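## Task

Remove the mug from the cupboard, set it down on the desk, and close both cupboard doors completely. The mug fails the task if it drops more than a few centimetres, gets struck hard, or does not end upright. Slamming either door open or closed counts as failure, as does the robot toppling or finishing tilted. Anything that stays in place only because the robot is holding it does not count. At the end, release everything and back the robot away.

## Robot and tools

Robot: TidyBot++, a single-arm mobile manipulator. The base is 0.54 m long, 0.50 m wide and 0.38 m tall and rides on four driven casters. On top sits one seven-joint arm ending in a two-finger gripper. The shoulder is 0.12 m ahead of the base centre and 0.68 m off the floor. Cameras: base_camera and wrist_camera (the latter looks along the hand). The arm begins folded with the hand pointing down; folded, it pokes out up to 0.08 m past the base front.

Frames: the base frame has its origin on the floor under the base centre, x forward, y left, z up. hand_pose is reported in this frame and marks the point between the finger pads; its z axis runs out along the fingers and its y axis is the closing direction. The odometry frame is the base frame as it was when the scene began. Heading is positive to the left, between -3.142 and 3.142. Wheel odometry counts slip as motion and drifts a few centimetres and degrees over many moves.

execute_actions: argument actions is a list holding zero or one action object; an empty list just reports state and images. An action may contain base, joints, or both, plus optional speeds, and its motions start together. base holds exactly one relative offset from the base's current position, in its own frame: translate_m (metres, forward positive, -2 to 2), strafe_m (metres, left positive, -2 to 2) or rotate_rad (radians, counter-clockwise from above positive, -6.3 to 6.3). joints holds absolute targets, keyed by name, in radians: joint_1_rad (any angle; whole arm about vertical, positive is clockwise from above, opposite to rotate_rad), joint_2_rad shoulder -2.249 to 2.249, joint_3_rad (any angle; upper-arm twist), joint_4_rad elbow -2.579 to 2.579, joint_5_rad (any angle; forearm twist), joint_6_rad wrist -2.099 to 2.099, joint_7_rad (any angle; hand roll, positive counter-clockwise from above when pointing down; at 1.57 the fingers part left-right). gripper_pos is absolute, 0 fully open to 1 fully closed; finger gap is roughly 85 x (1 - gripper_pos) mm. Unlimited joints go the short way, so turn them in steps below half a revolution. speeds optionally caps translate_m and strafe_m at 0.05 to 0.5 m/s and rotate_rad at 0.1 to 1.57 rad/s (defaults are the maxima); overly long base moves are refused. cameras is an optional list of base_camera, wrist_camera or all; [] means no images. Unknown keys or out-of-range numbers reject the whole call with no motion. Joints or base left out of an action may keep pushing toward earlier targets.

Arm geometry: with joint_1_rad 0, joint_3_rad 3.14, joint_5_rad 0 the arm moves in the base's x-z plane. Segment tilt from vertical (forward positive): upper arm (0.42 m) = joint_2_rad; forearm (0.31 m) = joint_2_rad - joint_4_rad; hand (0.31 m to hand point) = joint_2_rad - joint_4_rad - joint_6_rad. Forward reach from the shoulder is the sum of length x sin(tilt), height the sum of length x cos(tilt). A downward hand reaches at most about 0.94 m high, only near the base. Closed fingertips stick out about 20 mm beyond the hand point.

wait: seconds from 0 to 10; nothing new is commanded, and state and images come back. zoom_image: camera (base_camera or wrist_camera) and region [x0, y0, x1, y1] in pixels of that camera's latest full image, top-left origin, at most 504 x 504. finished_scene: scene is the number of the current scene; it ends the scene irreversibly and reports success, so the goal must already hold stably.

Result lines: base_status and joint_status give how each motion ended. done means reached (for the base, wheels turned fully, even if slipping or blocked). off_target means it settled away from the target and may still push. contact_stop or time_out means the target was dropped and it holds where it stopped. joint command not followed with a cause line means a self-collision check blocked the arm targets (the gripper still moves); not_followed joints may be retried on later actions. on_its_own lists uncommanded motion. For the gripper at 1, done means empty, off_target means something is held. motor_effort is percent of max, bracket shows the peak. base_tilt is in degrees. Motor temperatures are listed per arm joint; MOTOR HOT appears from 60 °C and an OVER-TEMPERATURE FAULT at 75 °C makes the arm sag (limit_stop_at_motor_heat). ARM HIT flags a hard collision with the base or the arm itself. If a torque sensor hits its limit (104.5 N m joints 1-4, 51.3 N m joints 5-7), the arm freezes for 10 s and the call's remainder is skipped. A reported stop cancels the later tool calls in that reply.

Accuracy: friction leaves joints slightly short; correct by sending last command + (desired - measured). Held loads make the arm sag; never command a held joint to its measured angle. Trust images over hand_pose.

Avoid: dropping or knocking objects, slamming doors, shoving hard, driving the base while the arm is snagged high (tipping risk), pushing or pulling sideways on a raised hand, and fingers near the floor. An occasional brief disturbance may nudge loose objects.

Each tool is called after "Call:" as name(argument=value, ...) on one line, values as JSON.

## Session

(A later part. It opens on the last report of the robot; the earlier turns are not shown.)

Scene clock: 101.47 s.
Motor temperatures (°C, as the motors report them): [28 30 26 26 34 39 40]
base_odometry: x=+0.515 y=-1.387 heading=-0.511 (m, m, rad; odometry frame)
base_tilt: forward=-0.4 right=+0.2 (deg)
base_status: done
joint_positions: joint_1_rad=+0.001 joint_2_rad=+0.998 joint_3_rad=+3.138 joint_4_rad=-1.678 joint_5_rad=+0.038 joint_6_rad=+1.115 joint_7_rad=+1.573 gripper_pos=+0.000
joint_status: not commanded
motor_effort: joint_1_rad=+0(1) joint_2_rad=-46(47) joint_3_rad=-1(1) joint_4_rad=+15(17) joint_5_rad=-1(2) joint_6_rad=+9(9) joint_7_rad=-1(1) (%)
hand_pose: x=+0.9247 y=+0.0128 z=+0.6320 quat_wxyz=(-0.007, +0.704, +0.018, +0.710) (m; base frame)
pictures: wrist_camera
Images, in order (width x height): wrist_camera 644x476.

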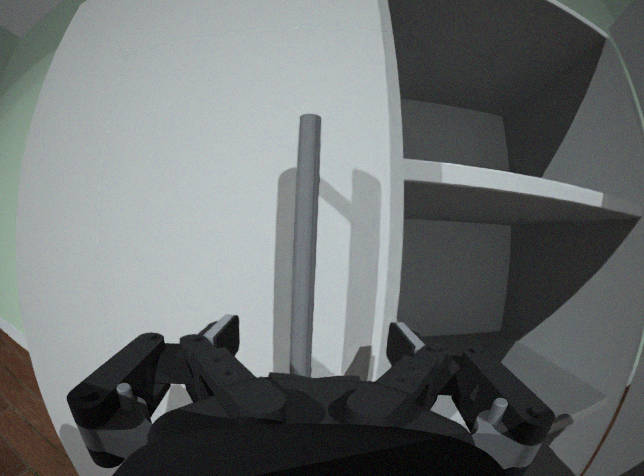

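Call:
execute_actions(actions=[{"base":{"translate_m":0.025},"speeds":{"translate_m":0.05}}], cameras=[])

Call:
execute_actions(actions=[{"joints":{"gripper_pos":1}}], cameras=["wrist_camera"])

Call:
execute_actions(actions=[{"base":{"translate_m":-0.15},"speeds":{"translate_m":0.06}}], cameras=["wrist_camera"])

Call:
execute_actions(actions=[{"base":{"strafe_m":0.05},"speeds":{"strafe_m":0.08}}], cameras=[])

Call:
execute_actions(actions=[{"base":{"translate_m":-0.1},"speeds":{"translate_m":0.08}}], cameras=[])

Call:
execute_actions(actions=[{"base":{"strafe_m":0.08},"speeds":{"strafe_m":0.08}}], cameras=[])

Call:
execute_actions(actions=[{"base":{"translate_m":-0.06},"speeds":{"translate_m":0.08}}], cameras=[])

Call:
execute_actions(actions=[{"base":{"strafe_m":0.09},"speeds":{"strafe_m":0.08}}])

Scene clock: 111.40 s.
Motor temperatures (°C, as the motors report them): [28 30 26 26 34 39 40]
base_odometry: x=+0.536 y=-1.399 heading=-0.511 (m, m, rad; odometry frame)
base_tilt: forward=-0.4 right=+0.1 (deg)
base_status: done
joint_positions: joint_1_rad=+0.001 joint_2_rad=+0.995 joint_3_rad=+3.138 joint_4_rad=-1.687 joint_5_rad=+0.038 joint_6_rad=+1.121 joint_7_rad=+1.573 gripper_pos=+0.000
joint_status: not commanded
motor_effort: joint_1_rad=+0(1) joint_2_rad=-45(46) joint_3_rad=-1(2) joint_4_rad=+16(26) joint_5_rad=-1(0) joint_6_rad=+9(9) joint_7_rad=-1(2) (%)
hand_pose: x=+0.9225 y=+0.0128 z=+0.6324 quat_wxyz=(-0.007, +0.703, +0.018, +0.711) (m; base frame)
pictures: none
No camera images: the call's "cameras" was empty. Leave "cameras" out to get every camera's image.

Scene clock: 112.50 s.
Motor temperatures (°C, as the motors report them): [28 30 26 26 34 39 40]
base_odometry: x=+0.536 y=-1.399 heading=-0.511 (m, m, rad; odometry frame)
base_tilt: forward=-0.4 right=+0.1 (deg)
base_status: not commanded
joint_positions: joint_1_rad=-0.015 joint_2_rad=+0.982 joint_3_rad=+3.138 joint_4_rad=-1.725 joint_5_rad=+0.018 joint_6_rad=+1.131 joint_7_rad=+1.573 gripper_pos=+0.895
joint_status: gripper_pos off_target (ended at +0.895, target +1.000)
motor_effort: joint_1_rad=+0(9) joint_2_rad=-41(45) joint_3_rad=-1(7) joint_4_rad=+24(29) joint_5_rad=-1(7) joint_6_rad=+5(8) joint_7_rad=-2(2) (%)
hand_pose: x=+0.9124 y=+0.0202 z=+0.6290 quat_wxyz=(-0.009, +0.709, +0.015, +0.705) (m; base frame)
pictures: wrist_camera
Images, in order (width x height): wrist_camera 644x476.

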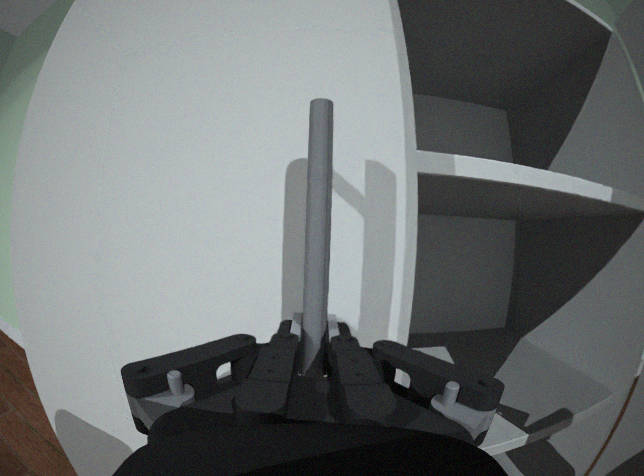

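Scene clock: 115.47 s.
Motor temperatures (°C, as the motors report them): [28 30 26 26 34 39 40]
base_odometry: x=+0.405 y=-1.326 heading=-0.510 (m, m, rad; odometry frame)
base_tilt: forward=-0.4 right=+0.1 (deg)
base_status: done
joint_positions: joint_1_rad=-0.039 joint_2_rad=+1.008 joint_3_rad=+3.137 joint_4_rad=-1.675 joint_5_rad=+0.018 joint_6_rad=+1.131 joint_7_rad=+1.573 gripper_pos=+0.897
joint_status: not commanded
motor_effort: joint_1_rad=+8(10) joint_2_rad=-48(52) joint_3_rad=+3(5) joint_4_rad=+14(23) joint_5_rad=-6(6) joint_6_rad=+11(14) joint_7_rad=-2(2) (%)
hand_pose: x=+0.9241 y=+0.0403 z=+0.6298 quat_wxyz=(-0.019, +0.700, +0.023, +0.713) (m; base frame)
pictures: wrist_camera
Images, in order (width x height): wrist_camera 644x476.

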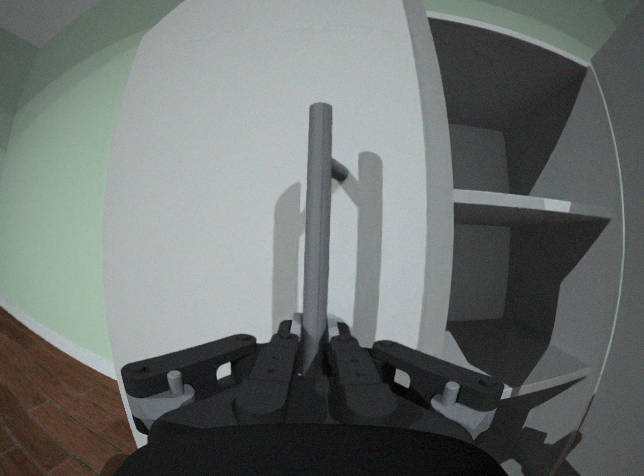

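Scene clock: 116.63 s.
Motor temperatures (°C, as the motors report them): [28 30 26 26 34 39 40]
base_odometry: x=+0.429 y=-1.282 heading=-0.511 (m, m, rad; odometry frame)
base_tilt: forward=-0.4 right=+0.1 (deg)
base_status: done
joint_positions: joint_1_rad=+0.018 joint_2_rad=+1.007 joint_3_rad=+3.147 joint_4_rad=-1.677 joint_5_rad=+0.018 joint_6_rad=+1.131 joint_7_rad=+1.573 gripper_pos=+0.897
joint_status: not commanded
motor_effort: joint_1_rad=-4(6) joint_2_rad=-46(49) joint_3_rad=-4(5) joint_4_rad=+16(17) joint_5_rad=+1(4) joint_6_rad=+9(12) joint_7_rad=-1(2) (%)
hand_pose: x=+0.9246 y=-0.0107 z=+0.6296 quat_wxyz=(+0.007, +0.701, +0.004, +0.713) (m; base frame)
pictures: none
No camera images: the call's "cameras" was empty. Leave "cameras" out to get every camera's image.

Scene clock: 118.50 s.
Motor temperatures (°C, as the motors report them): [28 30 26 26 34 39 40]
base_odometry: x=+0.342 y=-1.233 heading=-0.511 (m, m, rad; odometry frame)
base_tilt: forward=-0.4 right=+0.2 (deg)
base_status: done
joint_positions: joint_1_rad=-0.064 joint_2_rad=+1.010 joint_3_rad=+3.123 joint_4_rad=-1.673 joint_5_rad=+0.018 joint_6_rad=+1.129 joint_7_rad=+1.573 gripper_pos=+0.898
joint_status: not commanded
motor_effort: joint_1_rad=+10(15) joint_2_rad=-49(54) joint_3_rad=+5(7) joint_4_rad=+12(17) joint_5_rad=-7(10) joint_6_rad=+12(15) joint_7_rad=-3(3) (%)
hand_pose: x=+0.9230 y=+0.0665 z=+0.6298 quat_wxyz=(-0.034, +0.700, +0.030, +0.713) (m; base frame)
pictures: none
No camera images: the call's "cameras" was empty. Leave "cameras" out to get every camera's image.

Scene clock: 120.03 s.
Motor temperatures (°C, as the motors report them): [28 30 26 26 34 39 40]
base_odometry: x=+0.381 y=-1.163 heading=-0.511 (m, m, rad; odometry frame)
base_tilt: forward=-0.4 right=+0.2 (deg)
base_status: done
joint_positions: joint_1_rad=+0.029 joint_2_rad=+1.007 joint_3_rad=+3.152 joint_4_rad=-1.677 joint_5_rad=+0.016 joint_6_rad=+1.129 joint_7_rad=+1.573 gripper_pos=+0.898
joint_status: not commanded
motor_effort: joint_1_rad=-6(10) joint_2_rad=-43(49) joint_3_rad=-4(6) joint_4_rad=+17(18) joint_5_rad=+2(7) joint_6_rad=+7(12) joint_7_rad=-1(3) (%)
hand_pose: x=+0.9245 y=-0.0225 z=+0.6293 quat_wxyz=(+0.014, +0.702, +0.000, +0.712) (m; base frame)
pictures: none
No camera images: the call's "cameras" was empty. Leave "cameras" out to get every camera's image.

Scene clock: 121.47 s.
Motor temperatures (°C, as the motors report them): [28 30 26 26 34 39 40]
base_odometry: x=+0.329 y=-1.134 heading=-0.510 (m, m, rad; odometry frame)
base_tilt: forward=-0.4 right=+0.2 (deg)
base_status: done
joint_positions: joint_1_rad=-0.050 joint_2_rad=+1.014 joint_3_rad=+3.130 joint_4_rad=-1.663 joint_5_rad=+0.016 joint_6_rad=+1.126 joint_7_rad=+1.573 gripper_pos=+0.900
joint_status: not commanded
motor_effort: joint_1_rad=+9(13) joint_2_rad=-48(55) joint_3_rad=+3(6) joint_4_rad=+10(15) joint_5_rad=-6(8) joint_6_rad=+12(15) joint_7_rad=-3(3) (%)
hand_pose: x=+0.9265 y=+0.0517 z=+0.6298 quat_wxyz=(-0.025, +0.700, +0.025, +0.714) (m; base frame)
pictures: none
No camera images: the call's "cameras" was empty. Leave "cameras" out to get every camera's image.

Scene clock: 123.13 s.
Motor temperatures (°C, as the motors report them): [28 30 26 26 34 39 40]
base_odometry: x=+0.373 y=-1.055 heading=-0.510 (m, m, rad; odometry frame)
base_tilt: forward=-0.5 right=+0.2 (deg)
base_status: done
joint_positions: joint_1_rad=+0.036 joint_2_rad=+0.999 joint_3_rad=+3.156 joint_4_rad=-1.689 joint_5_rad=+0.009 joint_6_rad=+1.126 joint_7_rad=+1.573 gripper_pos=+0.900
joint_status: not commanded
motor_effort: joint_1_rad=-8(10) joint_2_rad=-41(49) joint_3_rad=-6(7) joint_4_rad=+18(20) joint_5_rad=+3(5) joint_6_rad=+5(12) joint_7_rad=-1(2) (%)
hand_pose: x=+0.9212 y=-0.0323 z=+0.6292 quat_wxyz=(+0.019, +0.704, -0.006, +0.710) (m; base frame)
pictures: base_camera, wrist_camera
Images, in order (width x height): base_camera 644x364, wrist_camera 644x476.

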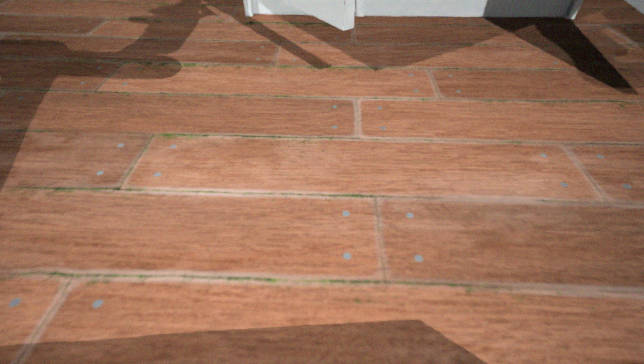

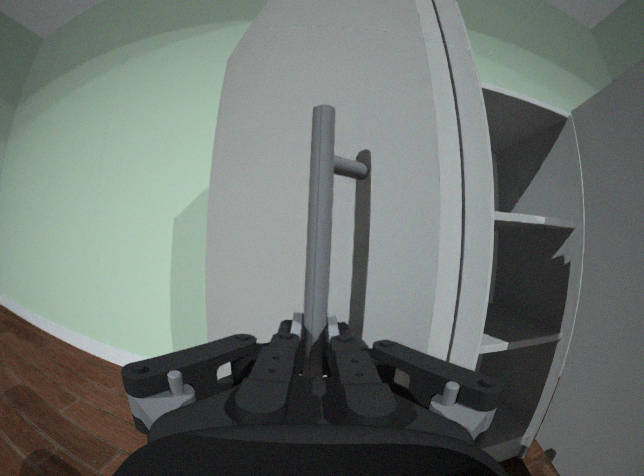

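Call:
execute_actions(actions=[{"base":{"translate_m":-0.04},"speeds":{"translate_m":0.08}}], cameras=[])

Call:
execute_actions(actions=[{"base":{"strafe_m":0.09},"speeds":{"strafe_m":0.08}}], cameras=[])

Call:
execute_actions(actions=[{"base":{"translate_m":-0.04},"speeds":{"translate_m":0.08}}], cameras=[])

Call:
execute_actions(actions=[{"base":{"strafe_m":0.1},"speeds":{"strafe_m":0.08}}], cameras=["wrist_camera"])

Call:
execute_actions(actions=[{"joints":{"gripper_pos":0.6}}], cameras=[])

Call:
execute_actions(actions=[{"base":{"translate_m":-0.15},"speeds":{"translate_m":0.1}}], cameras=[])

Call:
execute_actions(actions=[{"base":{"strafe_m":-0.33},"joints":{"gripper_pos":0,"joint_6_rad":0.75,"joint_1_rad":0}}])

Scene clock: 133.13 s.
Motor temperatures (°C, as the motors report them): [28 30 26 26 34 39 40]
base_odometry: x=+0.339 y=-1.036 heading=-0.510 (m, m, rad; odometry frame)
base_tilt: forward=-0.4 right=+0.2 (deg)
base_status: done
joint_positions: joint_1_rad=-0.035 joint_2_rad=+1.016 joint_3_rad=+3.137 joint_4_rad=-1.655 joint_5_rad=+0.009 joint_6_rad=+1.123 joint_7_rad=+1.573 gripper_pos=+0.903
joint_status: not commanded
motor_effort: joint_1_rad=+7(10) joint_2_rad=-50(55) joint_3_rad=+2(5) joint_4_rad=+11(17) joint_5_rad=-5(7) joint_6_rad=+13(16) joint_7_rad=-2(2) (%)
hand_pose: x=+0.9295 y=+0.0346 z=+0.6299 quat_wxyz=(-0.015, +0.699, +0.017, +0.715) (m; base frame)
pictures: none
No camera images: the call's "cameras" was empty. Leave "cameras" out to get every camera's image.

Scene clock: 134.80 s.
Motor temperatures (°C, as the motors report them): [28 30 26 26 34 39 40]
base_odometry: x=+0.382 y=-0.957 heading=-0.510 (m, m, rad; odometry frame)
base_tilt: forward=-0.4 right=+0.2 (deg)
base_status: done
joint_positions: joint_1_rad=+0.028 joint_2_rad=+0.998 joint_3_rad=+3.149 joint_4_rad=-1.690 joint_5_rad=+0.004 joint_6_rad=+1.124 joint_7_rad=+1.573 gripper_pos=+0.903
joint_status: not commanded
motor_effort: joint_1_rad=-5(7) joint_2_rad=-41(49) joint_3_rad=-4(6) joint_4_rad=+18(20) joint_5_rad=+3(5) joint_6_rad=+6(12) joint_7_rad=-1(2) (%)
hand_pose: x=+0.9214 y=-0.0239 z=+0.6293 quat_wxyz=(+0.014, +0.705, -0.007, +0.709) (m; base frame)
pictures: none
No camera images: the call's "cameras" was empty. Leave "cameras" out to get every camera's image.

Scene clock: 135.83 s.
Motor temperatures (°C, as the motors report them): [28 30 26 26 34 39 40]
base_odometry: x=+0.348 y=-0.938 heading=-0.510 (m, m, rad; odometry frame)
base_tilt: forward=-0.4 right=+0.1 (deg)
base_status: done
joint_positions: joint_1_rad=+0.013 joint_2_rad=+1.041 joint_3_rad=+3.149 joint_4_rad=-1.580 joint_5_rad=+0.003 joint_6_rad=+1.081 joint_7_rad=+1.573 gripper_pos=+0.910
joint_status: not commanded
motor_effort: joint_1_rad=-2(5) joint_2_rad=-56(58) joint_3_rad=-3(5) joint_4_rad=-2(16) joint_5_rad=+5(5) joint_6_rad=+20(22) joint_7_rad=-2(3) (%)
hand_pose: x=+0.9495 y=-0.0128 z=+0.6310 quat_wxyz=(+0.009, +0.696, -0.002, +0.718) (m; base frame)
pictures: none
No camera images: the call's "cameras" was empty. Leave "cameras" out to get every camera's image.

Scene clock: 137.63 s.
Motor temperatures (°C, as the motors report them): [28 30 26 26 34 39 40]
base_odometry: x=+0.397 y=-0.851 heading=-0.511 (m, m, rad; odometry frame)
base_tilt: forward=-0.4 right=+0.1 (deg)
base_status: done
joint_positions: joint_1_rad=+0.055 joint_2_rad=+1.023 joint_3_rad=+3.166 joint_4_rad=-1.617 joint_5_rad=-0.043 joint_6_rad=+1.086 joint_7_rad=+1.571 gripper_pos=+0.910
joint_status: not commanded
motor_effort: joint_1_rad=-11(14) joint_2_rad=-47(57) joint_3_rad=-7(8) joint_4_rad=+6(7) joint_5_rad=+9(13) joint_6_rad=+11(21) joint_7_rad=-2(1) (%)
hand_pose: x=+0.9379 y=-0.0667 z=+0.6303 quat_wxyz=(+0.037, +0.700, -0.037, +0.712) (m; base frame)
pictures: wrist_camera
Images, in order (width x height): wrist_camera 644x476.

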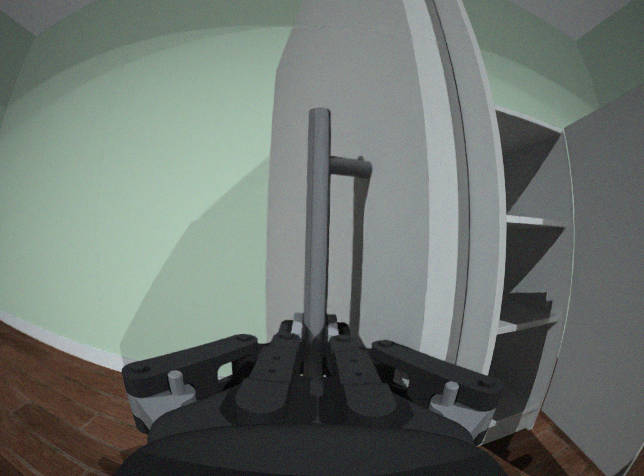

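Scene clock: 138.70 s.
Motor temperatures (°C, as the motors report them): [28 30 26 26 34 39 40]
base_odometry: x=+0.397 y=-0.851 heading=-0.510 (m, m, rad; odometry frame)
base_tilt: forward=-0.4 right=+0.1 (deg)
base_status: not commanded
joint_positions: joint_1_rad=+0.009 joint_2_rad=+1.014 joint_3_rad=+3.159 joint_4_rad=-1.680 joint_5_rad=-0.044 joint_6_rad=+1.103 joint_7_rad=+1.571 gripper_pos=+0.600
joint_status: all done
motor_effort: joint_1_rad=-1(14) joint_2_rad=-47(51) joint_3_rad=-1(8) joint_4_rad=+17(20) joint_5_rad=+0(13) joint_6_rad=+9(13) joint_7_rad=-1(0) (%)
hand_pose: x=+0.9230 y=-0.0264 z=+0.6147 quat_wxyz=(+0.019, +0.714, -0.022, +0.700) (m; base frame)
pictures: none
No camera images: the call's "cameras" was empty. Leave "cameras" out to get every camera's image.

Scene clock: 140.77 s.
Motor temperatures (°C, as the motors report them): [28 30 26 26 34 39 40]
base_odometry: x=+0.266 y=-0.778 heading=-0.510 (m, m, rad; odometry frame)
base_tilt: forward=-0.4 right=+0.2 (deg)
base_status: done
joint_positions: joint_1_rad=+0.009 joint_2_rad=+1.014 joint_3_rad=+3.159 joint_4_rad=-1.680 joint_5_rad=-0.044 joint_6_rad=+1.103 joint_7_rad=+1.571 gripper_pos=+0.600
joint_status: not commanded
motor_effort: joint_1_rad=+0(1) joint_2_rad=-45(47) joint_3_rad=+0(1) joint_4_rad=+15(16) joint_5_rad=-1(0) joint_6_rad=+8(9) joint_7_rad=-2(2) (%)
hand_pose: x=+0.9232 y=-0.0261 z=+0.6150 quat_wxyz=(+0.019, +0.713, -0.022, +0.700) (m; base frame)
pictures: none
No camera images: the call's "cameras" was empty. Leave "cameras" out to get every camera's image.

Scene clock: 142.90 s.
Motor temperatures (°C, as the motors report them): [28 30 26 26 34 39 40]
base_odometry: x=+0.105 y=-1.066 heading=-0.511 (m, m, rad; odometry frame)
base_tilt: forward=-0.4 right=+0.2 (deg)
base_status: done
joint_positions: joint_1_rad=+0.007 joint_2_rad=+1.009 joint_3_rad=+3.159 joint_4_rad=-1.683 joint_5_rad=-0.041 joint_6_rad=+0.765 joint_7_rad=+1.571 gripper_pos=+0.000
joint_status: all done
motor_effort: joint_1_rad=+0(4) joint_2_rad=-45(48) joint_3_rad=+0(3) joint_4_rad=+15(17) joint_5_rad=-1(0) joint_6_rad=+8(9) joint_7_rad=-1(1) (%)
hand_pose: x=+0.9031 y=-0.0224 z=+0.5141 quat_wxyz=(+0.014, +0.821, -0.023, +0.570) (m; base frame)
pictures: base_camera, wrist_camera
Images, in order (width x height): base_camera 644x364, wrist_camera 644x476.

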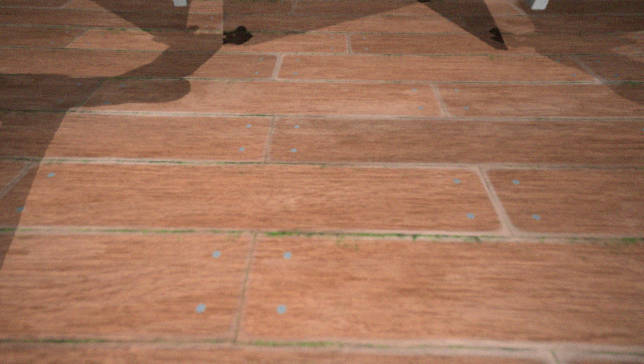

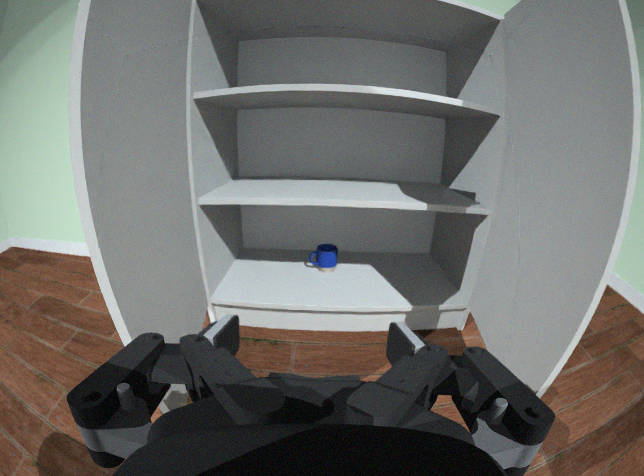

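Call:
execute_actions(actions=[{"base":{"translate_m":0.4},"speeds":{"translate_m":0.3},"joints":{"joint_2_rad":1.9,"joint_4_rad":-0.53,"joint_6_rad":0.65,"joint_5_rad":0,"joint_3_rad":3.14,"joint_7_rad":1.57}}])

Scene clock: 167.23 s.
Motor temperatures (°C, as the motors report them): [28 30 26 26 34 39 40]
base_odometry: x=+0.454 y=-1.261 heading=-0.511 (m, m, rad; odometry frame)
base_tilt: forward=-0.4 right=+0.1 (deg)
base_status: done
joint_positions: joint_1_rad=+0.007 joint_2_rad=+1.880 joint_3_rad=+3.159 joint_4_rad=-0.542 joint_5_rad=-0.041 joint_6_rad=+0.685 joint_7_rad=+1.571 gripper_pos=+0.000
joint_status: all done
motor_effort: joint_1_rad=+0(0) joint_2_rad=-53(55) joint_3_rad=-1(0) joint_4_rad=+19(19) joint_5_rad=-1(1) joint_6_rad=+9(9) joint_7_rad=-1(2) (%)
hand_pose: x=+1.0338 y=-0.0150 z=+0.2658 quat_wxyz=(+0.006, +0.763, -0.016, +0.646) (m; base frame)
pictures: base_camera, wrist_camera
Images, in order (width x height): base_camera 644x364, wrist_camera 644x476.

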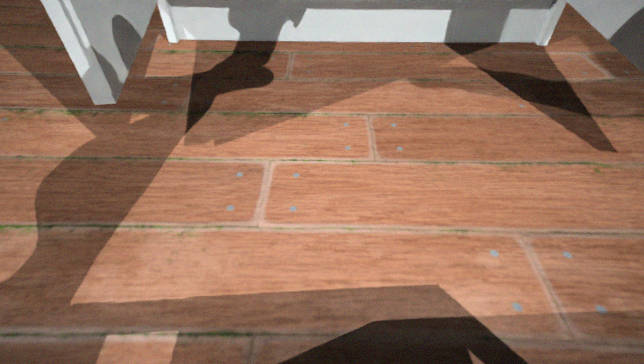

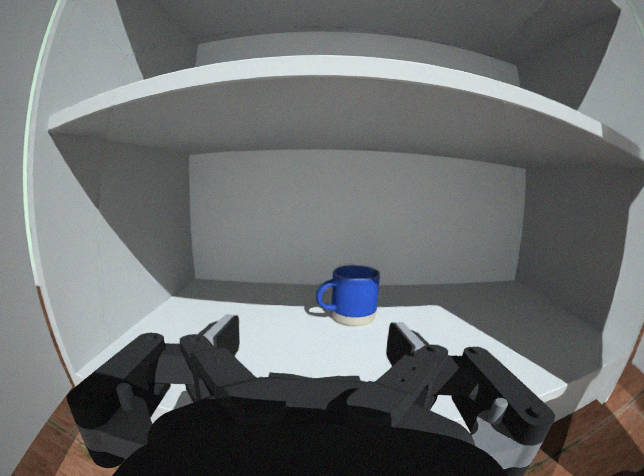

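Call:
zoom_image(camera="wrist_camera", region=[290,240,420,350])

Call:
execute_actions(actions=[{"base":{"strafe_m":-0.06}}], cameras=[])

Call:
execute_actions(actions=[{"base":{"translate_m":0.18},"speeds":{"translate_m":0.15}}])

Region (290, 240, 420, 350) of wrist_camera's 644x476 image, scaled by 3.877; it fills the top 426 rows of this view, and the rest is white.

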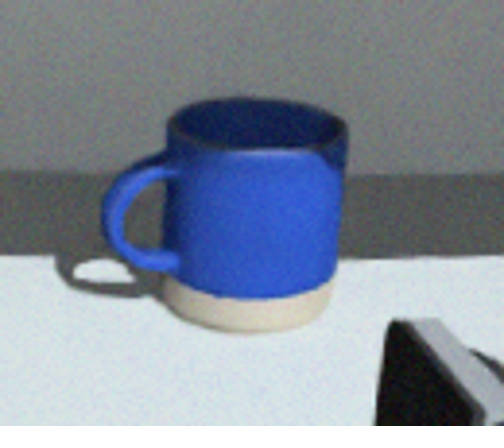

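Scene clock: 174.37 s.
Motor temperatures (°C, as the motors report them): [28 30 26 26 34 39 40]
base_odometry: x=+0.425 y=-1.314 heading=-0.511 (m, m, rad; odometry frame)
base_tilt: forward=-0.4 right=+0.2 (deg)
base_status: done
joint_positions: joint_1_rad=+0.005 joint_2_rad=+1.880 joint_3_rad=+3.159 joint_4_rad=-0.542 joint_5_rad=-0.041 joint_6_rad=+0.685 joint_7_rad=+1.571 gripper_pos=+0.000
joint_status: not commanded
motor_effort: joint_1_rad=+1(4) joint_2_rad=-53(54) joint_3_rad=-1(2) joint_4_rad=+19(19) joint_5_rad=-1(0) joint_6_rad=+8(9) joint_7_rad=-1(1) (%)
hand_pose: x=+1.0339 y=-0.0134 z=+0.2658 quat_wxyz=(+0.006, +0.763, -0.015, +0.646) (m; base frame)
pictures: none
No camera images: the call's "cameras" was empty. Leave "cameras" out to get every camera's image.

Scene clock: 176.27 s.
Motor temperatures (°C, as the motors report them): [28 30 26 26 34 39 40]
base_odometry: x=+0.582 y=-1.402 heading=-0.511 (m, m, rad; odometry frame)
base_tilt: forward=-0.4 right=+0.1 (deg)
base_status: done
joint_positions: joint_1_rad=+0.005 joint_2_rad=+1.885 joint_3_rad=+3.159 joint_4_rad=-0.539 joint_5_rad=-0.041 joint_6_rad=+0.684 joint_7_rad=+1.571 gripper_pos=+0.000
joint_status: not commanded
motor_effort: joint_1_rad=+0(0) joint_2_rad=-53(55) joint_3_rad=+0(1) joint_4_rad=+18(21) joint_5_rad=-1(1) joint_6_rad=+9(9) joint_7_rad=-1(1) (%)
hand_pose: x=+1.0325 y=-0.0133 z=+0.2623 quat_wxyz=(+0.006, +0.764, -0.015, +0.645) (m; base frame)
pictures: base_camera, wrist_camera
Images, in order (width x height): base_camera 644x364, wrist_camera 644x476.

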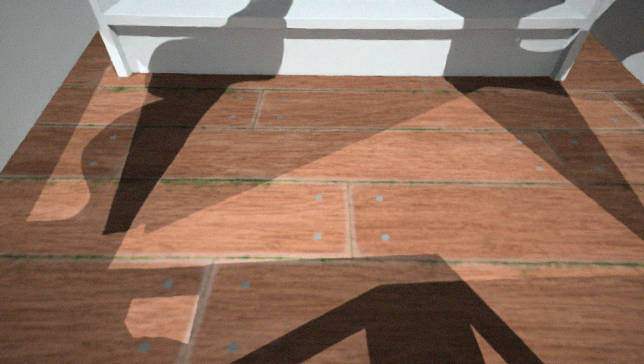

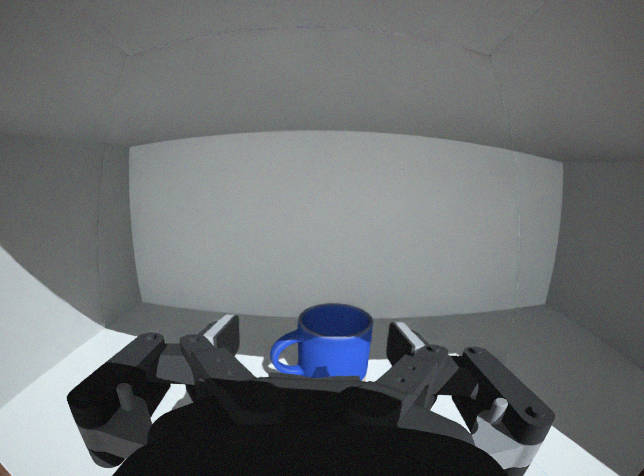

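Call:
execute_actions(actions=[{"base":{"strafe_m":-0.02},"joints":{"joint_2_rad":1.955}}], cameras=[])

Call:
execute_actions(actions=[{"base":{"translate_m":0.07},"speeds":{"translate_m":0.08}}], cameras=["wrist_camera"])

Scene clock: 186.63 s.
Motor temperatures (°C, as the motors report them): [28 31 26 26 34 39 40]
base_odometry: x=+0.572 y=-1.419 heading=-0.511 (m, m, rad; odometry frame)
base_tilt: forward=-0.4 right=+0.1 (deg)
base_status: done
joint_positions: joint_1_rad=+0.006 joint_2_rad=+1.949 joint_3_rad=+3.159 joint_4_rad=-0.535 joint_5_rad=-0.041 joint_6_rad=+0.682 joint_7_rad=+1.571 gripper_pos=+0.000
joint_status: all done
motor_effort: joint_1_rad=-1(2) joint_2_rad=-50(54) joint_3_rad=-1(1) joint_4_rad=+17(19) joint_5_rad=-1(1) joint_6_rad=+9(8) joint_7_rad=-1(1) (%)
hand_pose: x=+1.0048 y=-0.0136 z=+0.2059 quat_wxyz=(+0.006, +0.784, -0.015, +0.621) (m; base frame)
pictures: none
No camera images: the call's "cameras" was empty. Leave "cameras" out to get every camera's image.

Scene clock: 188.07 s.
Motor temperatures (°C, as the motors report them): [28 31 26 26 34 39 40]
base_odometry: x=+0.633 y=-1.454 heading=-0.511 (m, m, rad; odometry frame)
base_tilt: forward=-0.4 right=+0.2 (deg)
base_status: done
joint_positions: joint_1_rad=+0.006 joint_2_rad=+1.949 joint_3_rad=+3.159 joint_4_rad=-0.535 joint_5_rad=-0.041 joint_6_rad=+0.682 joint_7_rad=+1.571 gripper_pos=+0.000
joint_status: not commanded
motor_effort: joint_1_rad=+1(1) joint_2_rad=-51(54) joint_3_rad=+0(1) joint_4_rad=+18(19) joint_5_rad=-1(1) joint_6_rad=+9(9) joint_7_rad=-1(1) (%)
hand_pose: x=+1.0047 y=-0.0136 z=+0.2056 quat_wxyz=(+0.006, +0.784, -0.015, +0.621) (m; base frame)
pictures: wrist_camera
Images, in order (width x height): wrist_camera 644x476.

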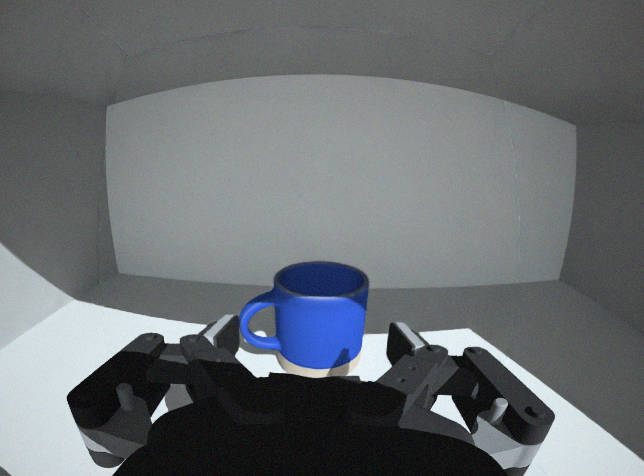

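Call:
execute_actions(actions=[{"base":{"translate_m":0.05},"speeds":{"translate_m":0.05}}], cameras=["wrist_camera"])

Scene clock: 193.40 s.
Motor temperatures (°C, as the motors report them): [28 31 26 26 34 39 40]
base_odometry: x=+0.677 y=-1.478 heading=-0.511 (m, m, rad; odometry frame)
base_tilt: forward=-0.4 right=+0.2 (deg)
base_status: done
joint_positions: joint_1_rad=+0.006 joint_2_rad=+1.949 joint_3_rad=+3.159 joint_4_rad=-0.535 joint_5_rad=-0.041 joint_6_rad=+0.682 joint_7_rad=+1.571 gripper_pos=+0.000
joint_status: not commanded
motor_effort: joint_1_rad=+0(1) joint_2_rad=-51(53) joint_3_rad=-1(1) joint_4_rad=+19(19) joint_5_rad=-1(1) joint_6_rad=+9(9) joint_7_rad=-1(1) (%)
hand_pose: x=+1.0047 y=-0.0136 z=+0.2056 quat_wxyz=(+0.006, +0.784, -0.015, +0.621) (m; base frame)
pictures: wrist_camera
Images, in order (width x height): wrist_camera 644x476.

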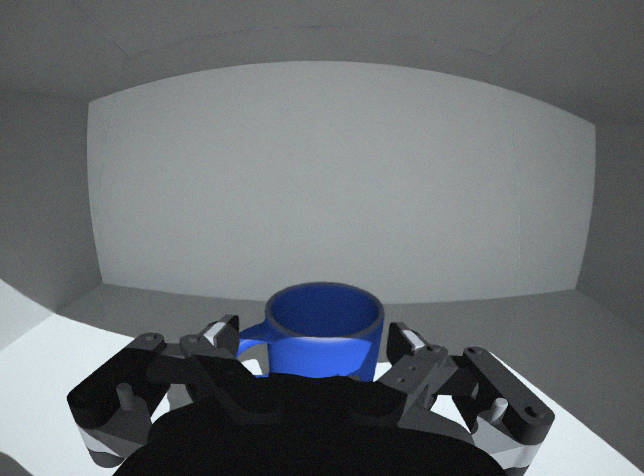

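Call:
execute_actions(actions=[{"base":{"strafe_m":-0.007},"speeds":{"strafe_m":0.05}}], cameras=[])

Call:
execute_actions(actions=[{"base":{"translate_m":0.045},"speeds":{"translate_m":0.05}}], cameras=["wrist_camera"])

Scene clock: 198.73 s.
Motor temperatures (°C, as the motors report them): [28 31 26 26 34 39 40]
base_odometry: x=+0.673 y=-1.485 heading=-0.511 (m, m, rad; odometry frame)
base_tilt: forward=-0.4 right=+0.1 (deg)
base_status: done
joint_positions: joint_1_rad=+0.004 joint_2_rad=+1.949 joint_3_rad=+3.159 joint_4_rad=-0.535 joint_5_rad=-0.041 joint_6_rad=+0.682 joint_7_rad=+1.571 gripper_pos=+0.000
joint_status: not commanded
motor_effort: joint_1_rad=+0(3) joint_2_rad=-51(52) joint_3_rad=-1(1) joint_4_rad=+18(19) joint_5_rad=-1(0) joint_6_rad=+8(10) joint_7_rad=-1(1) (%)
hand_pose: x=+1.0047 y=-0.0125 z=+0.2056 quat_wxyz=(+0.006, +0.784, -0.015, +0.621) (m; base frame)
pictures: none
No camera images: the call's "cameras" was empty. Leave "cameras" out to get every camera's image.

Scene clock: 200.13 s.
Motor temperatures (°C, as the motors report them): [28 31 26 26 34 39 40]
base_odometry: x=+0.712 y=-1.507 heading=-0.511 (m, m, rad; odometry frame)
base_tilt: forward=-0.4 right=+0.1 (deg)
base_status: done
joint_positions: joint_1_rad=+0.004 joint_2_rad=+1.949 joint_3_rad=+3.159 joint_4_rad=-0.535 joint_5_rad=-0.041 joint_6_rad=+0.682 joint_7_rad=+1.571 gripper_pos=+0.000
joint_status: not commanded
motor_effort: joint_1_rad=-1(2) joint_2_rad=-51(53) joint_3_rad=-1(1) joint_4_rad=+18(20) joint_5_rad=-1(0) joint_6_rad=+9(8) joint_7_rad=-2(1) (%)
hand_pose: x=+1.0047 y=-0.0125 z=+0.2056 quat_wxyz=(+0.006, +0.784, -0.015, +0.621) (m; base frame)
pictures: wrist_camera
Images, in order (width x height): wrist_camera 644x476.

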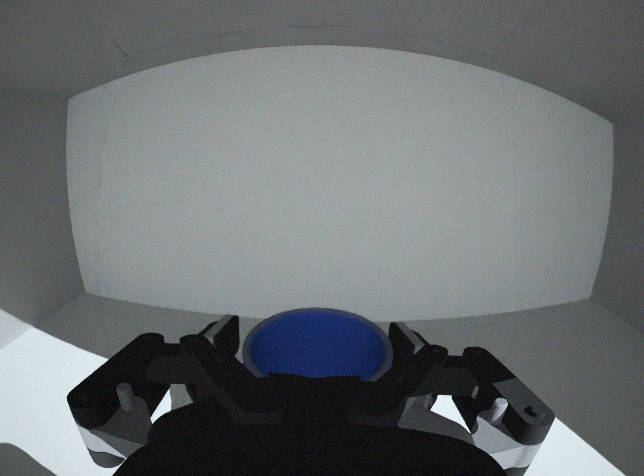

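Call:
execute_actions(actions=[{"joints":{"gripper_pos":1}}], cameras=["wrist_camera"])

Call:
execute_actions(actions=[{"joints":{"joint_2_rad":1.91}}])

Scene clock: 204.07 s.
Motor temperatures (°C, as the motors report them): [28 31 26 26 34 39 40]
base_odometry: x=+0.712 y=-1.507 heading=-0.511 (m, m, rad; odometry frame)
base_tilt: forward=-0.4 right=+0.1 (deg)
base_status: not commanded
joint_positions: joint_1_rad=+0.005 joint_2_rad=+1.949 joint_3_rad=+3.159 joint_4_rad=-0.535 joint_5_rad=-0.041 joint_6_rad=+0.681 joint_7_rad=+1.571 gripper_pos=+0.123
joint_status: gripper_pos off_target (ended at +0.123, target +1.000)
motor_effort: joint_1_rad=-2(4) joint_2_rad=-51(52) joint_3_rad=-1(1) joint_4_rad=+18(19) joint_5_rad=-1(0) joint_6_rad=+8(10) joint_7_rad=-2(2) (%)
hand_pose: x=+1.0050 y=-0.0132 z=+0.2061 quat_wxyz=(+0.006, +0.784, -0.015, +0.621) (m; base frame)
pictures: wrist_camera
Images, in order (width x height): wrist_camera 644x476.

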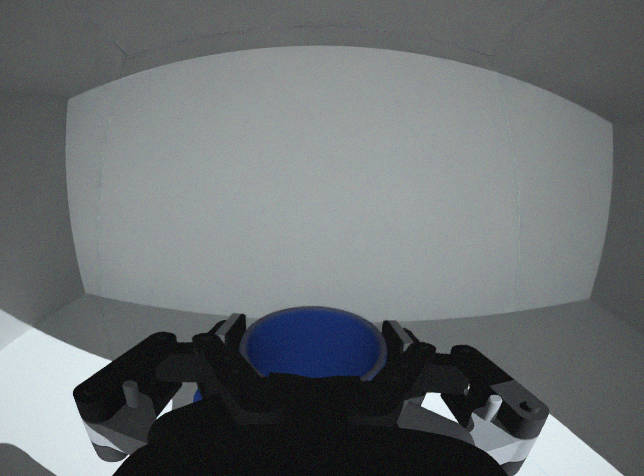

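Scene clock: 204.77 s.
Motor temperatures (°C, as the motors report them): [28 31 26 26 34 39 40]
base_odometry: x=+0.712 y=-1.507 heading=-0.511 (m, m, rad; odometry frame)
base_tilt: forward=-0.4 right=+0.1 (deg)
base_status: not commanded
joint_positions: joint_1_rad=+0.005 joint_2_rad=+1.945 joint_3_rad=+3.159 joint_4_rad=-0.536 joint_5_rad=-0.041 joint_6_rad=+0.674 joint_7_rad=+1.571 gripper_pos=+0.123
joint_status: all done
motor_effort: joint_1_rad=-1(2) joint_2_rad=-54(55) joint_3_rad=-1(1) joint_4_rad=+20(20) joint_5_rad=-1(0) joint_6_rad=+9(10) joint_7_rad=-1(2) (%)
hand_pose: x=+1.0059 y=-0.0132 z=+0.2066 quat_wxyz=(+0.006, +0.785, -0.015, +0.619) (m; base frame)
pictures: base_camera, wrist_camera
Images, in order (width x height): base_camera 644x364, wrist_camera 644x476.

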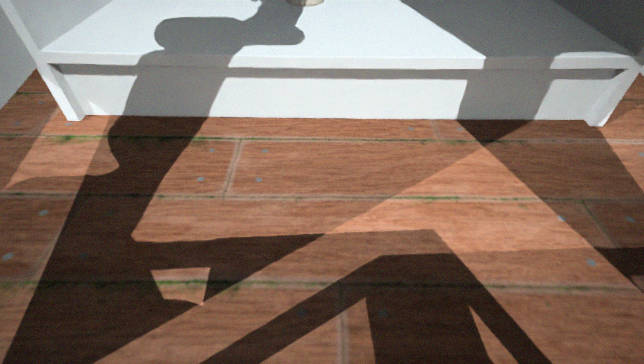

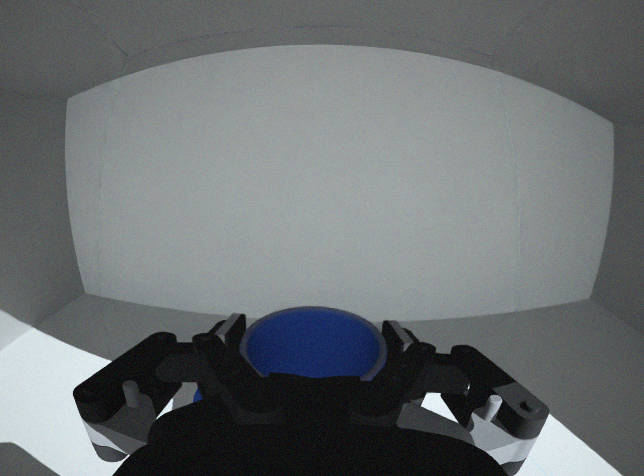

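Call:
execute_actions(actions=[{"joints":{"joint_2_rad":1.86}}])

Scene clock: 207.30 s.
Motor temperatures (°C, as the motors report them): [28 31 26 26 34 39 40]
base_odometry: x=+0.712 y=-1.507 heading=-0.511 (m, m, rad; odometry frame)
base_tilt: forward=-0.4 right=+0.2 (deg)
base_status: not commanded
joint_positions: joint_1_rad=+0.005 joint_2_rad=+1.899 joint_3_rad=+3.159 joint_4_rad=-0.541 joint_5_rad=-0.041 joint_6_rad=+0.664 joint_7_rad=+1.571 gripper_pos=+0.123
joint_status: joint_2_rad off_target (ended at +1.899, target +1.860)
motor_effort: joint_1_rad=+1(1) joint_2_rad=-57(60) joint_3_rad=+0(1) joint_4_rad=+22(23) joint_5_rad=-1(1) joint_6_rad=+11(12) joint_7_rad=-1(1) (%)
hand_pose: x=+1.0246 y=-0.0133 z=+0.2422 quat_wxyz=(+0.006, +0.776, -0.015, +0.631) (m; base frame)
pictures: base_camera, wrist_camera
Images, in order (width x height): base_camera 644x364, wrist_camera 644x476.

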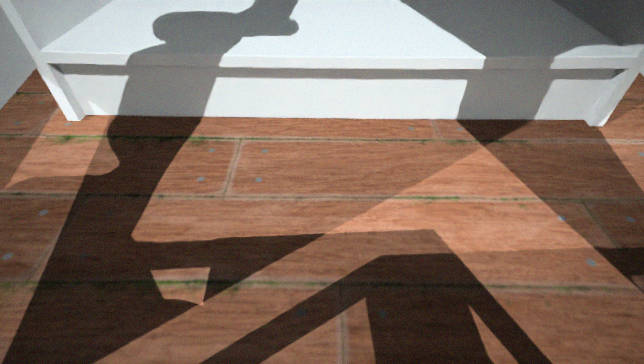

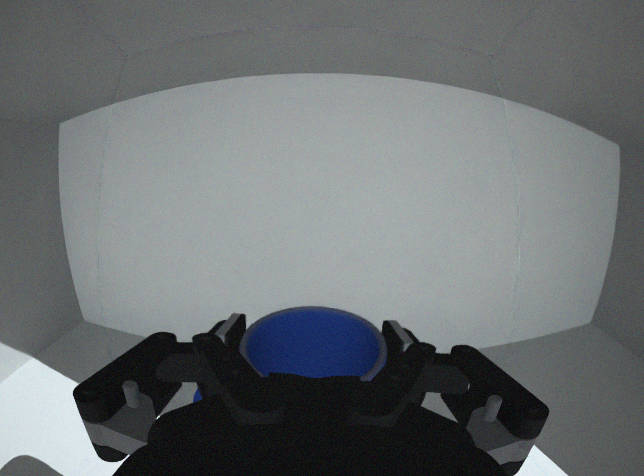

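Call:
execute_actions(actions=[{"base":{"translate_m":-0.95},"speeds":{"translate_m":0.25}}], cameras=["wrist_camera"])

Call:
execute_actions(actions=[{"base":{"rotate_rad":1.57},"speeds":{"rotate_rad":0.6},"joints":{"joint_2_rad":0.4,"joint_4_rad":-1.5,"joint_6_rad":0.12}}])

Scene clock: 216.83 s.
Motor temperatures (°C, as the motors report them): [28 31 26 27 34 39 40]
base_odometry: x=-0.116 y=-1.042 heading=-0.511 (m, m, rad; odometry frame)
base_tilt: forward=-0.4 right=+0.1 (deg)
base_status: done
joint_positions: joint_1_rad=+0.004 joint_2_rad=+1.897 joint_3_rad=+3.159 joint_4_rad=-0.542 joint_5_rad=-0.041 joint_6_rad=+0.664 joint_7_rad=+1.571 gripper_pos=+0.123
joint_status: not commanded
motor_effort: joint_1_rad=+0(1) joint_2_rad=-58(60) joint_3_rad=-1(1) joint_4_rad=+22(23) joint_5_rad=-1(1) joint_6_rad=+12(11) joint_7_rad=-1(1) (%)
hand_pose: x=+1.0253 y=-0.0120 z=+0.2436 quat_wxyz=(+0.005, +0.775, -0.015, +0.631) (m; base frame)
pictures: wrist_camera
Images, in order (width x height): wrist_camera 644x476.

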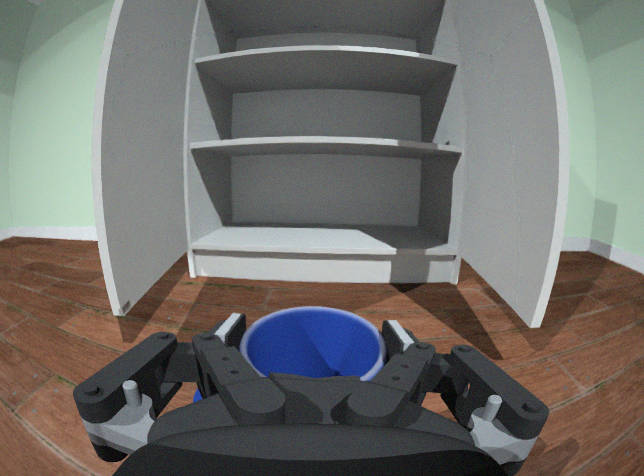

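Scene clock: 220.47 s.
Motor temperatures (°C, as the motors report them): [28 31 26 27 34 39 40]
base_odometry: x=-0.116 y=-1.042 heading=+1.059 (m, m, rad; odometry frame)
base_tilt: forward=-0.4 right=+0.2 (deg)
base_status: done
joint_positions: joint_1_rad=-0.001 joint_2_rad=+0.440 joint_3_rad=+3.139 joint_4_rad=-1.505 joint_5_rad=-0.041 joint_6_rad=+0.137 joint_7_rad=+1.571 gripper_pos=+0.123
joint_status: joint_2_rad off_target (ended at +0.440, target +0.400); the others done
motor_effort: joint_1_rad=+0(8) joint_2_rad=-42(64) joint_3_rad=-1(4) joint_4_rad=+28(28) joint_5_rad=-1(1) joint_6_rad=+11(11) joint_7_rad=-1(1) (%)
hand_pose: x=+0.8933 y=+0.0021 z=+0.8747 quat_wxyz=(-0.012, +0.786, -0.017, +0.618) (m; base frame)
pictures: base_camera, wrist_camera
Images, in order (width x height): base_camera 644x364, wrist_camera 644x476.

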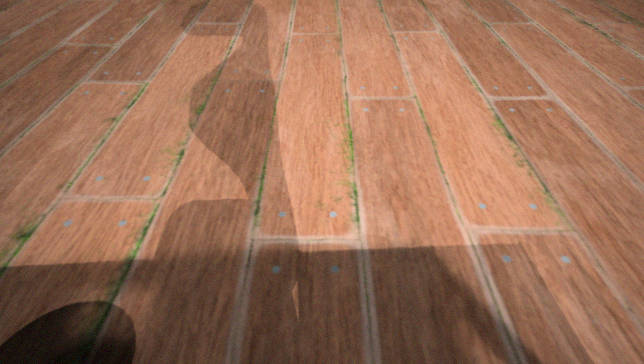

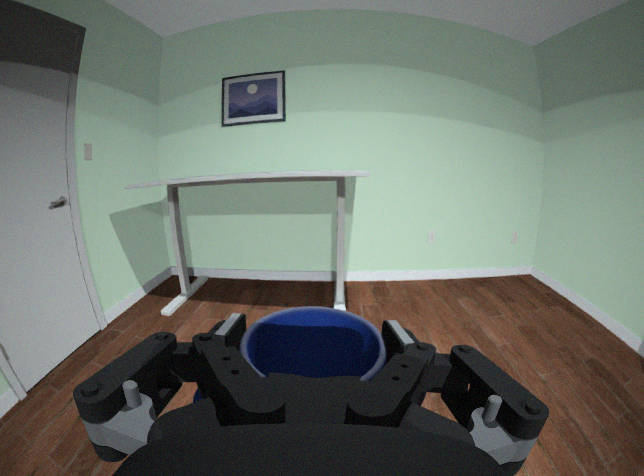

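Call:
execute_actions(actions=[{"base":{"strafe_m":0.4},"joints":{"joint_2_rad":0.17,"joint_4_rad":-1.12,"joint_6_rad":-0.5}}], cameras=[])

Call:
execute_actions(actions=[{"base":{"translate_m":1.0},"speeds":{"translate_m":0.4}}])

Scene clock: 228.87 s.
Motor temperatures (°C, as the motors report them): [28 31 26 27 34 39 40]
base_odometry: x=-0.465 y=-0.846 heading=+1.059 (m, m, rad; odometry frame)
base_tilt: forward=-0.4 right=+0.1 (deg)
base_status: done
joint_positions: joint_1_rad=-0.006 joint_2_rad=+0.184 joint_3_rad=+3.139 joint_4_rad=-1.137 joint_5_rad=-0.041 joint_6_rad=-0.483 joint_7_rad=+1.571 gripper_pos=+0.123
joint_status: all done
motor_effort: joint_1_rad=+1(3) joint_2_rad=-33(45) joint_3_rad=+0(3) joint_4_rad=+29(30) joint_5_rad=-1(2) joint_6_rad=+11(12) joint_7_rad=-1(1) (%)
hand_pose: x=+0.8033 y=+0.0129 z=+1.1015 quat_wxyz=(-0.021, +0.784, -0.005, +0.620) (m; base frame)
pictures: none
No camera images: the call's "cameras" was empty. Leave "cameras" out to get every camera's image.

Scene clock: 232.57 s.
Motor temperatures (°C, as the motors report them): [28 31 26 27 34 39 40]
base_odometry: x=+0.024 y=+0.026 heading=+1.059 (m, m, rad; odometry frame)
base_tilt: forward=-0.4 right=+0.2 (deg)
base_status: done
joint_positions: joint_1_rad=-0.006 joint_2_rad=+0.188 joint_3_rad=+3.139 joint_4_rad=-1.137 joint_5_rad=-0.041 joint_6_rad=-0.487 joint_7_rad=+1.571 gripper_pos=+0.123
joint_status: not commanded
motor_effort: joint_1_rad=+0(1) joint_2_rad=-33(36) joint_3_rad=+0(1) joint_4_rad=+29(29) joint_5_rad=-1(2) joint_6_rad=+11(12) joint_7_rad=-1(1) (%)
hand_pose: x=+0.8046 y=+0.0129 z=+1.0980 quat_wxyz=(-0.021, +0.787, -0.005, +0.617) (m; base frame)
pictures: base_camera, wrist_camera
Images, in order (width x height): base_camera 644x364, wrist_camera 644x476.

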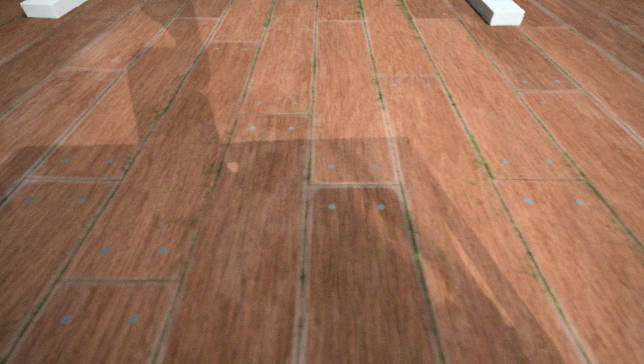

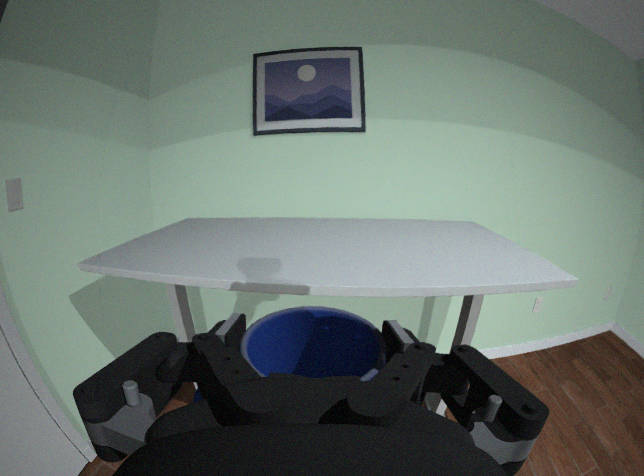

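Call:
execute_actions(actions=[{"base":{"translate_m":0.3},"speeds":{"translate_m":0.2}}])

Scene clock: 240.70 s.
Motor temperatures (°C, as the motors report them): [28 31 26 27 34 39 40]
base_odometry: x=+0.171 y=+0.288 heading=+1.060 (m, m, rad; odometry frame)
base_tilt: forward=-0.4 right=+0.1 (deg)
base_status: done
joint_positions: joint_1_rad=-0.006 joint_2_rad=+0.189 joint_3_rad=+3.139 joint_4_rad=-1.137 joint_5_rad=-0.041 joint_6_rad=-0.487 joint_7_rad=+1.571 gripper_pos=+0.123
joint_status: not commanded
motor_effort: joint_1_rad=+1(0) joint_2_rad=-34(36) joint_3_rad=+0(1) joint_4_rad=+29(28) joint_5_rad=-1(1) joint_6_rad=+12(12) joint_7_rad=-1(1) (%)
hand_pose: x=+0.8052 y=+0.0129 z=+1.0967 quat_wxyz=(-0.021, +0.787, -0.005, +0.616) (m; base frame)
pictures: base_camera, wrist_camera
Images, in order (width x height): base_camera 644x364, wrist_camera 644x476.

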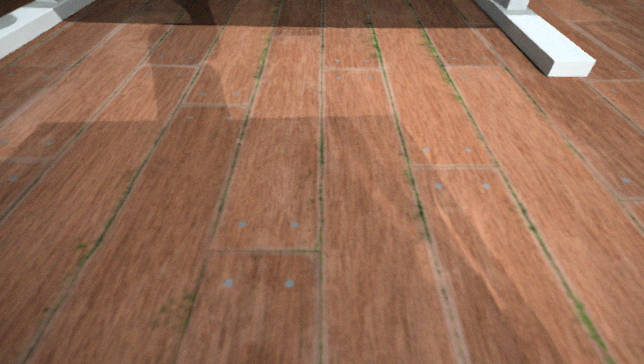

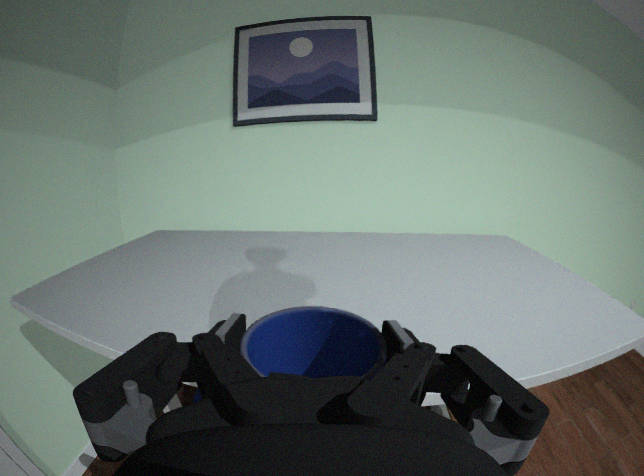

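Call:
execute_actions(actions=[{"joints":{"joint_2_rad":0.1}}], cameras=[])

Call:
execute_actions(actions=[{"base":{"translate_m":0.33},"speeds":{"translate_m":0.1}}])

Scene clock: 244.77 s.
Motor temperatures (°C, as the motors report them): [28 31 26 27 34 39 40]
base_odometry: x=+0.171 y=+0.288 heading=+1.060 (m, m, rad; odometry frame)
base_tilt: forward=-0.4 right=+0.2 (deg)
base_status: not commanded
joint_positions: joint_1_rad=-0.006 joint_2_rad=+0.128 joint_3_rad=+3.139 joint_4_rad=-1.137 joint_5_rad=-0.041 joint_6_rad=-0.487 joint_7_rad=+1.571 gripper_pos=+0.123
joint_status: all done
motor_effort: joint_1_rad=+0(0) joint_2_rad=-30(36) joint_3_rad=+0(0) joint_4_rad=+29(30) joint_5_rad=-1(1) joint_6_rad=+12(12) joint_7_rad=-1(1) (%)
hand_pose: x=+0.7784 y=+0.0128 z=+1.1379 quat_wxyz=(-0.022, +0.768, -0.004, +0.640) (m; base frame)
pictures: none
No camera images: the call's "cameras" was empty. Leave "cameras" out to get every camera's image.

Scene clock: 248.67 s.
Motor temperatures (°C, as the motors report them): [28 31 26 27 34 39 40]
base_odometry: x=+0.332 y=+0.575 heading=+1.060 (m, m, rad; odometry frame)
base_tilt: forward=-0.4 right=+0.2 (deg)
base_status: done
joint_positions: joint_1_rad=-0.006 joint_2_rad=+0.124 joint_3_rad=+3.139 joint_4_rad=-1.137 joint_5_rad=-0.041 joint_6_rad=-0.488 joint_7_rad=+1.571 gripper_pos=+0.123
joint_status: not commanded
motor_effort: joint_1_rad=-1(1) joint_2_rad=-31(35) joint_3_rad=+0(1) joint_4_rad=+29(30) joint_5_rad=-1(2) joint_6_rad=+12(12) joint_7_rad=-1(1) (%)
hand_pose: x=+0.7765 y=+0.0128 z=+1.1404 quat_wxyz=(-0.022, +0.767, -0.004, +0.641) (m; base frame)
pictures: base_camera, wrist_camera
Images, in order (width x height): base_camera 644x364, wrist_camera 644x476.

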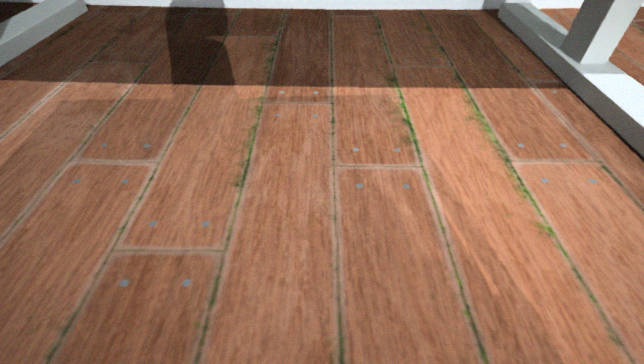

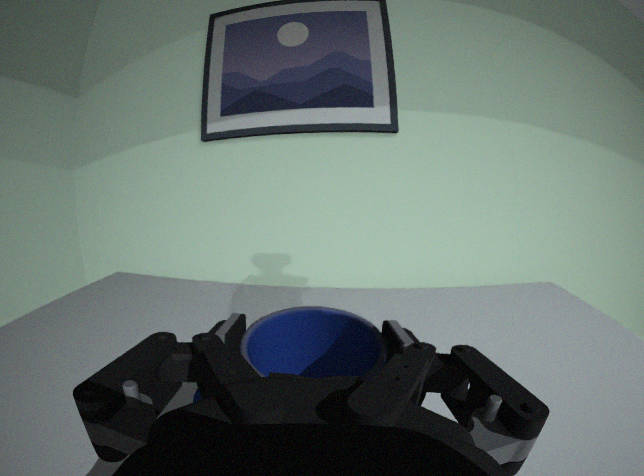

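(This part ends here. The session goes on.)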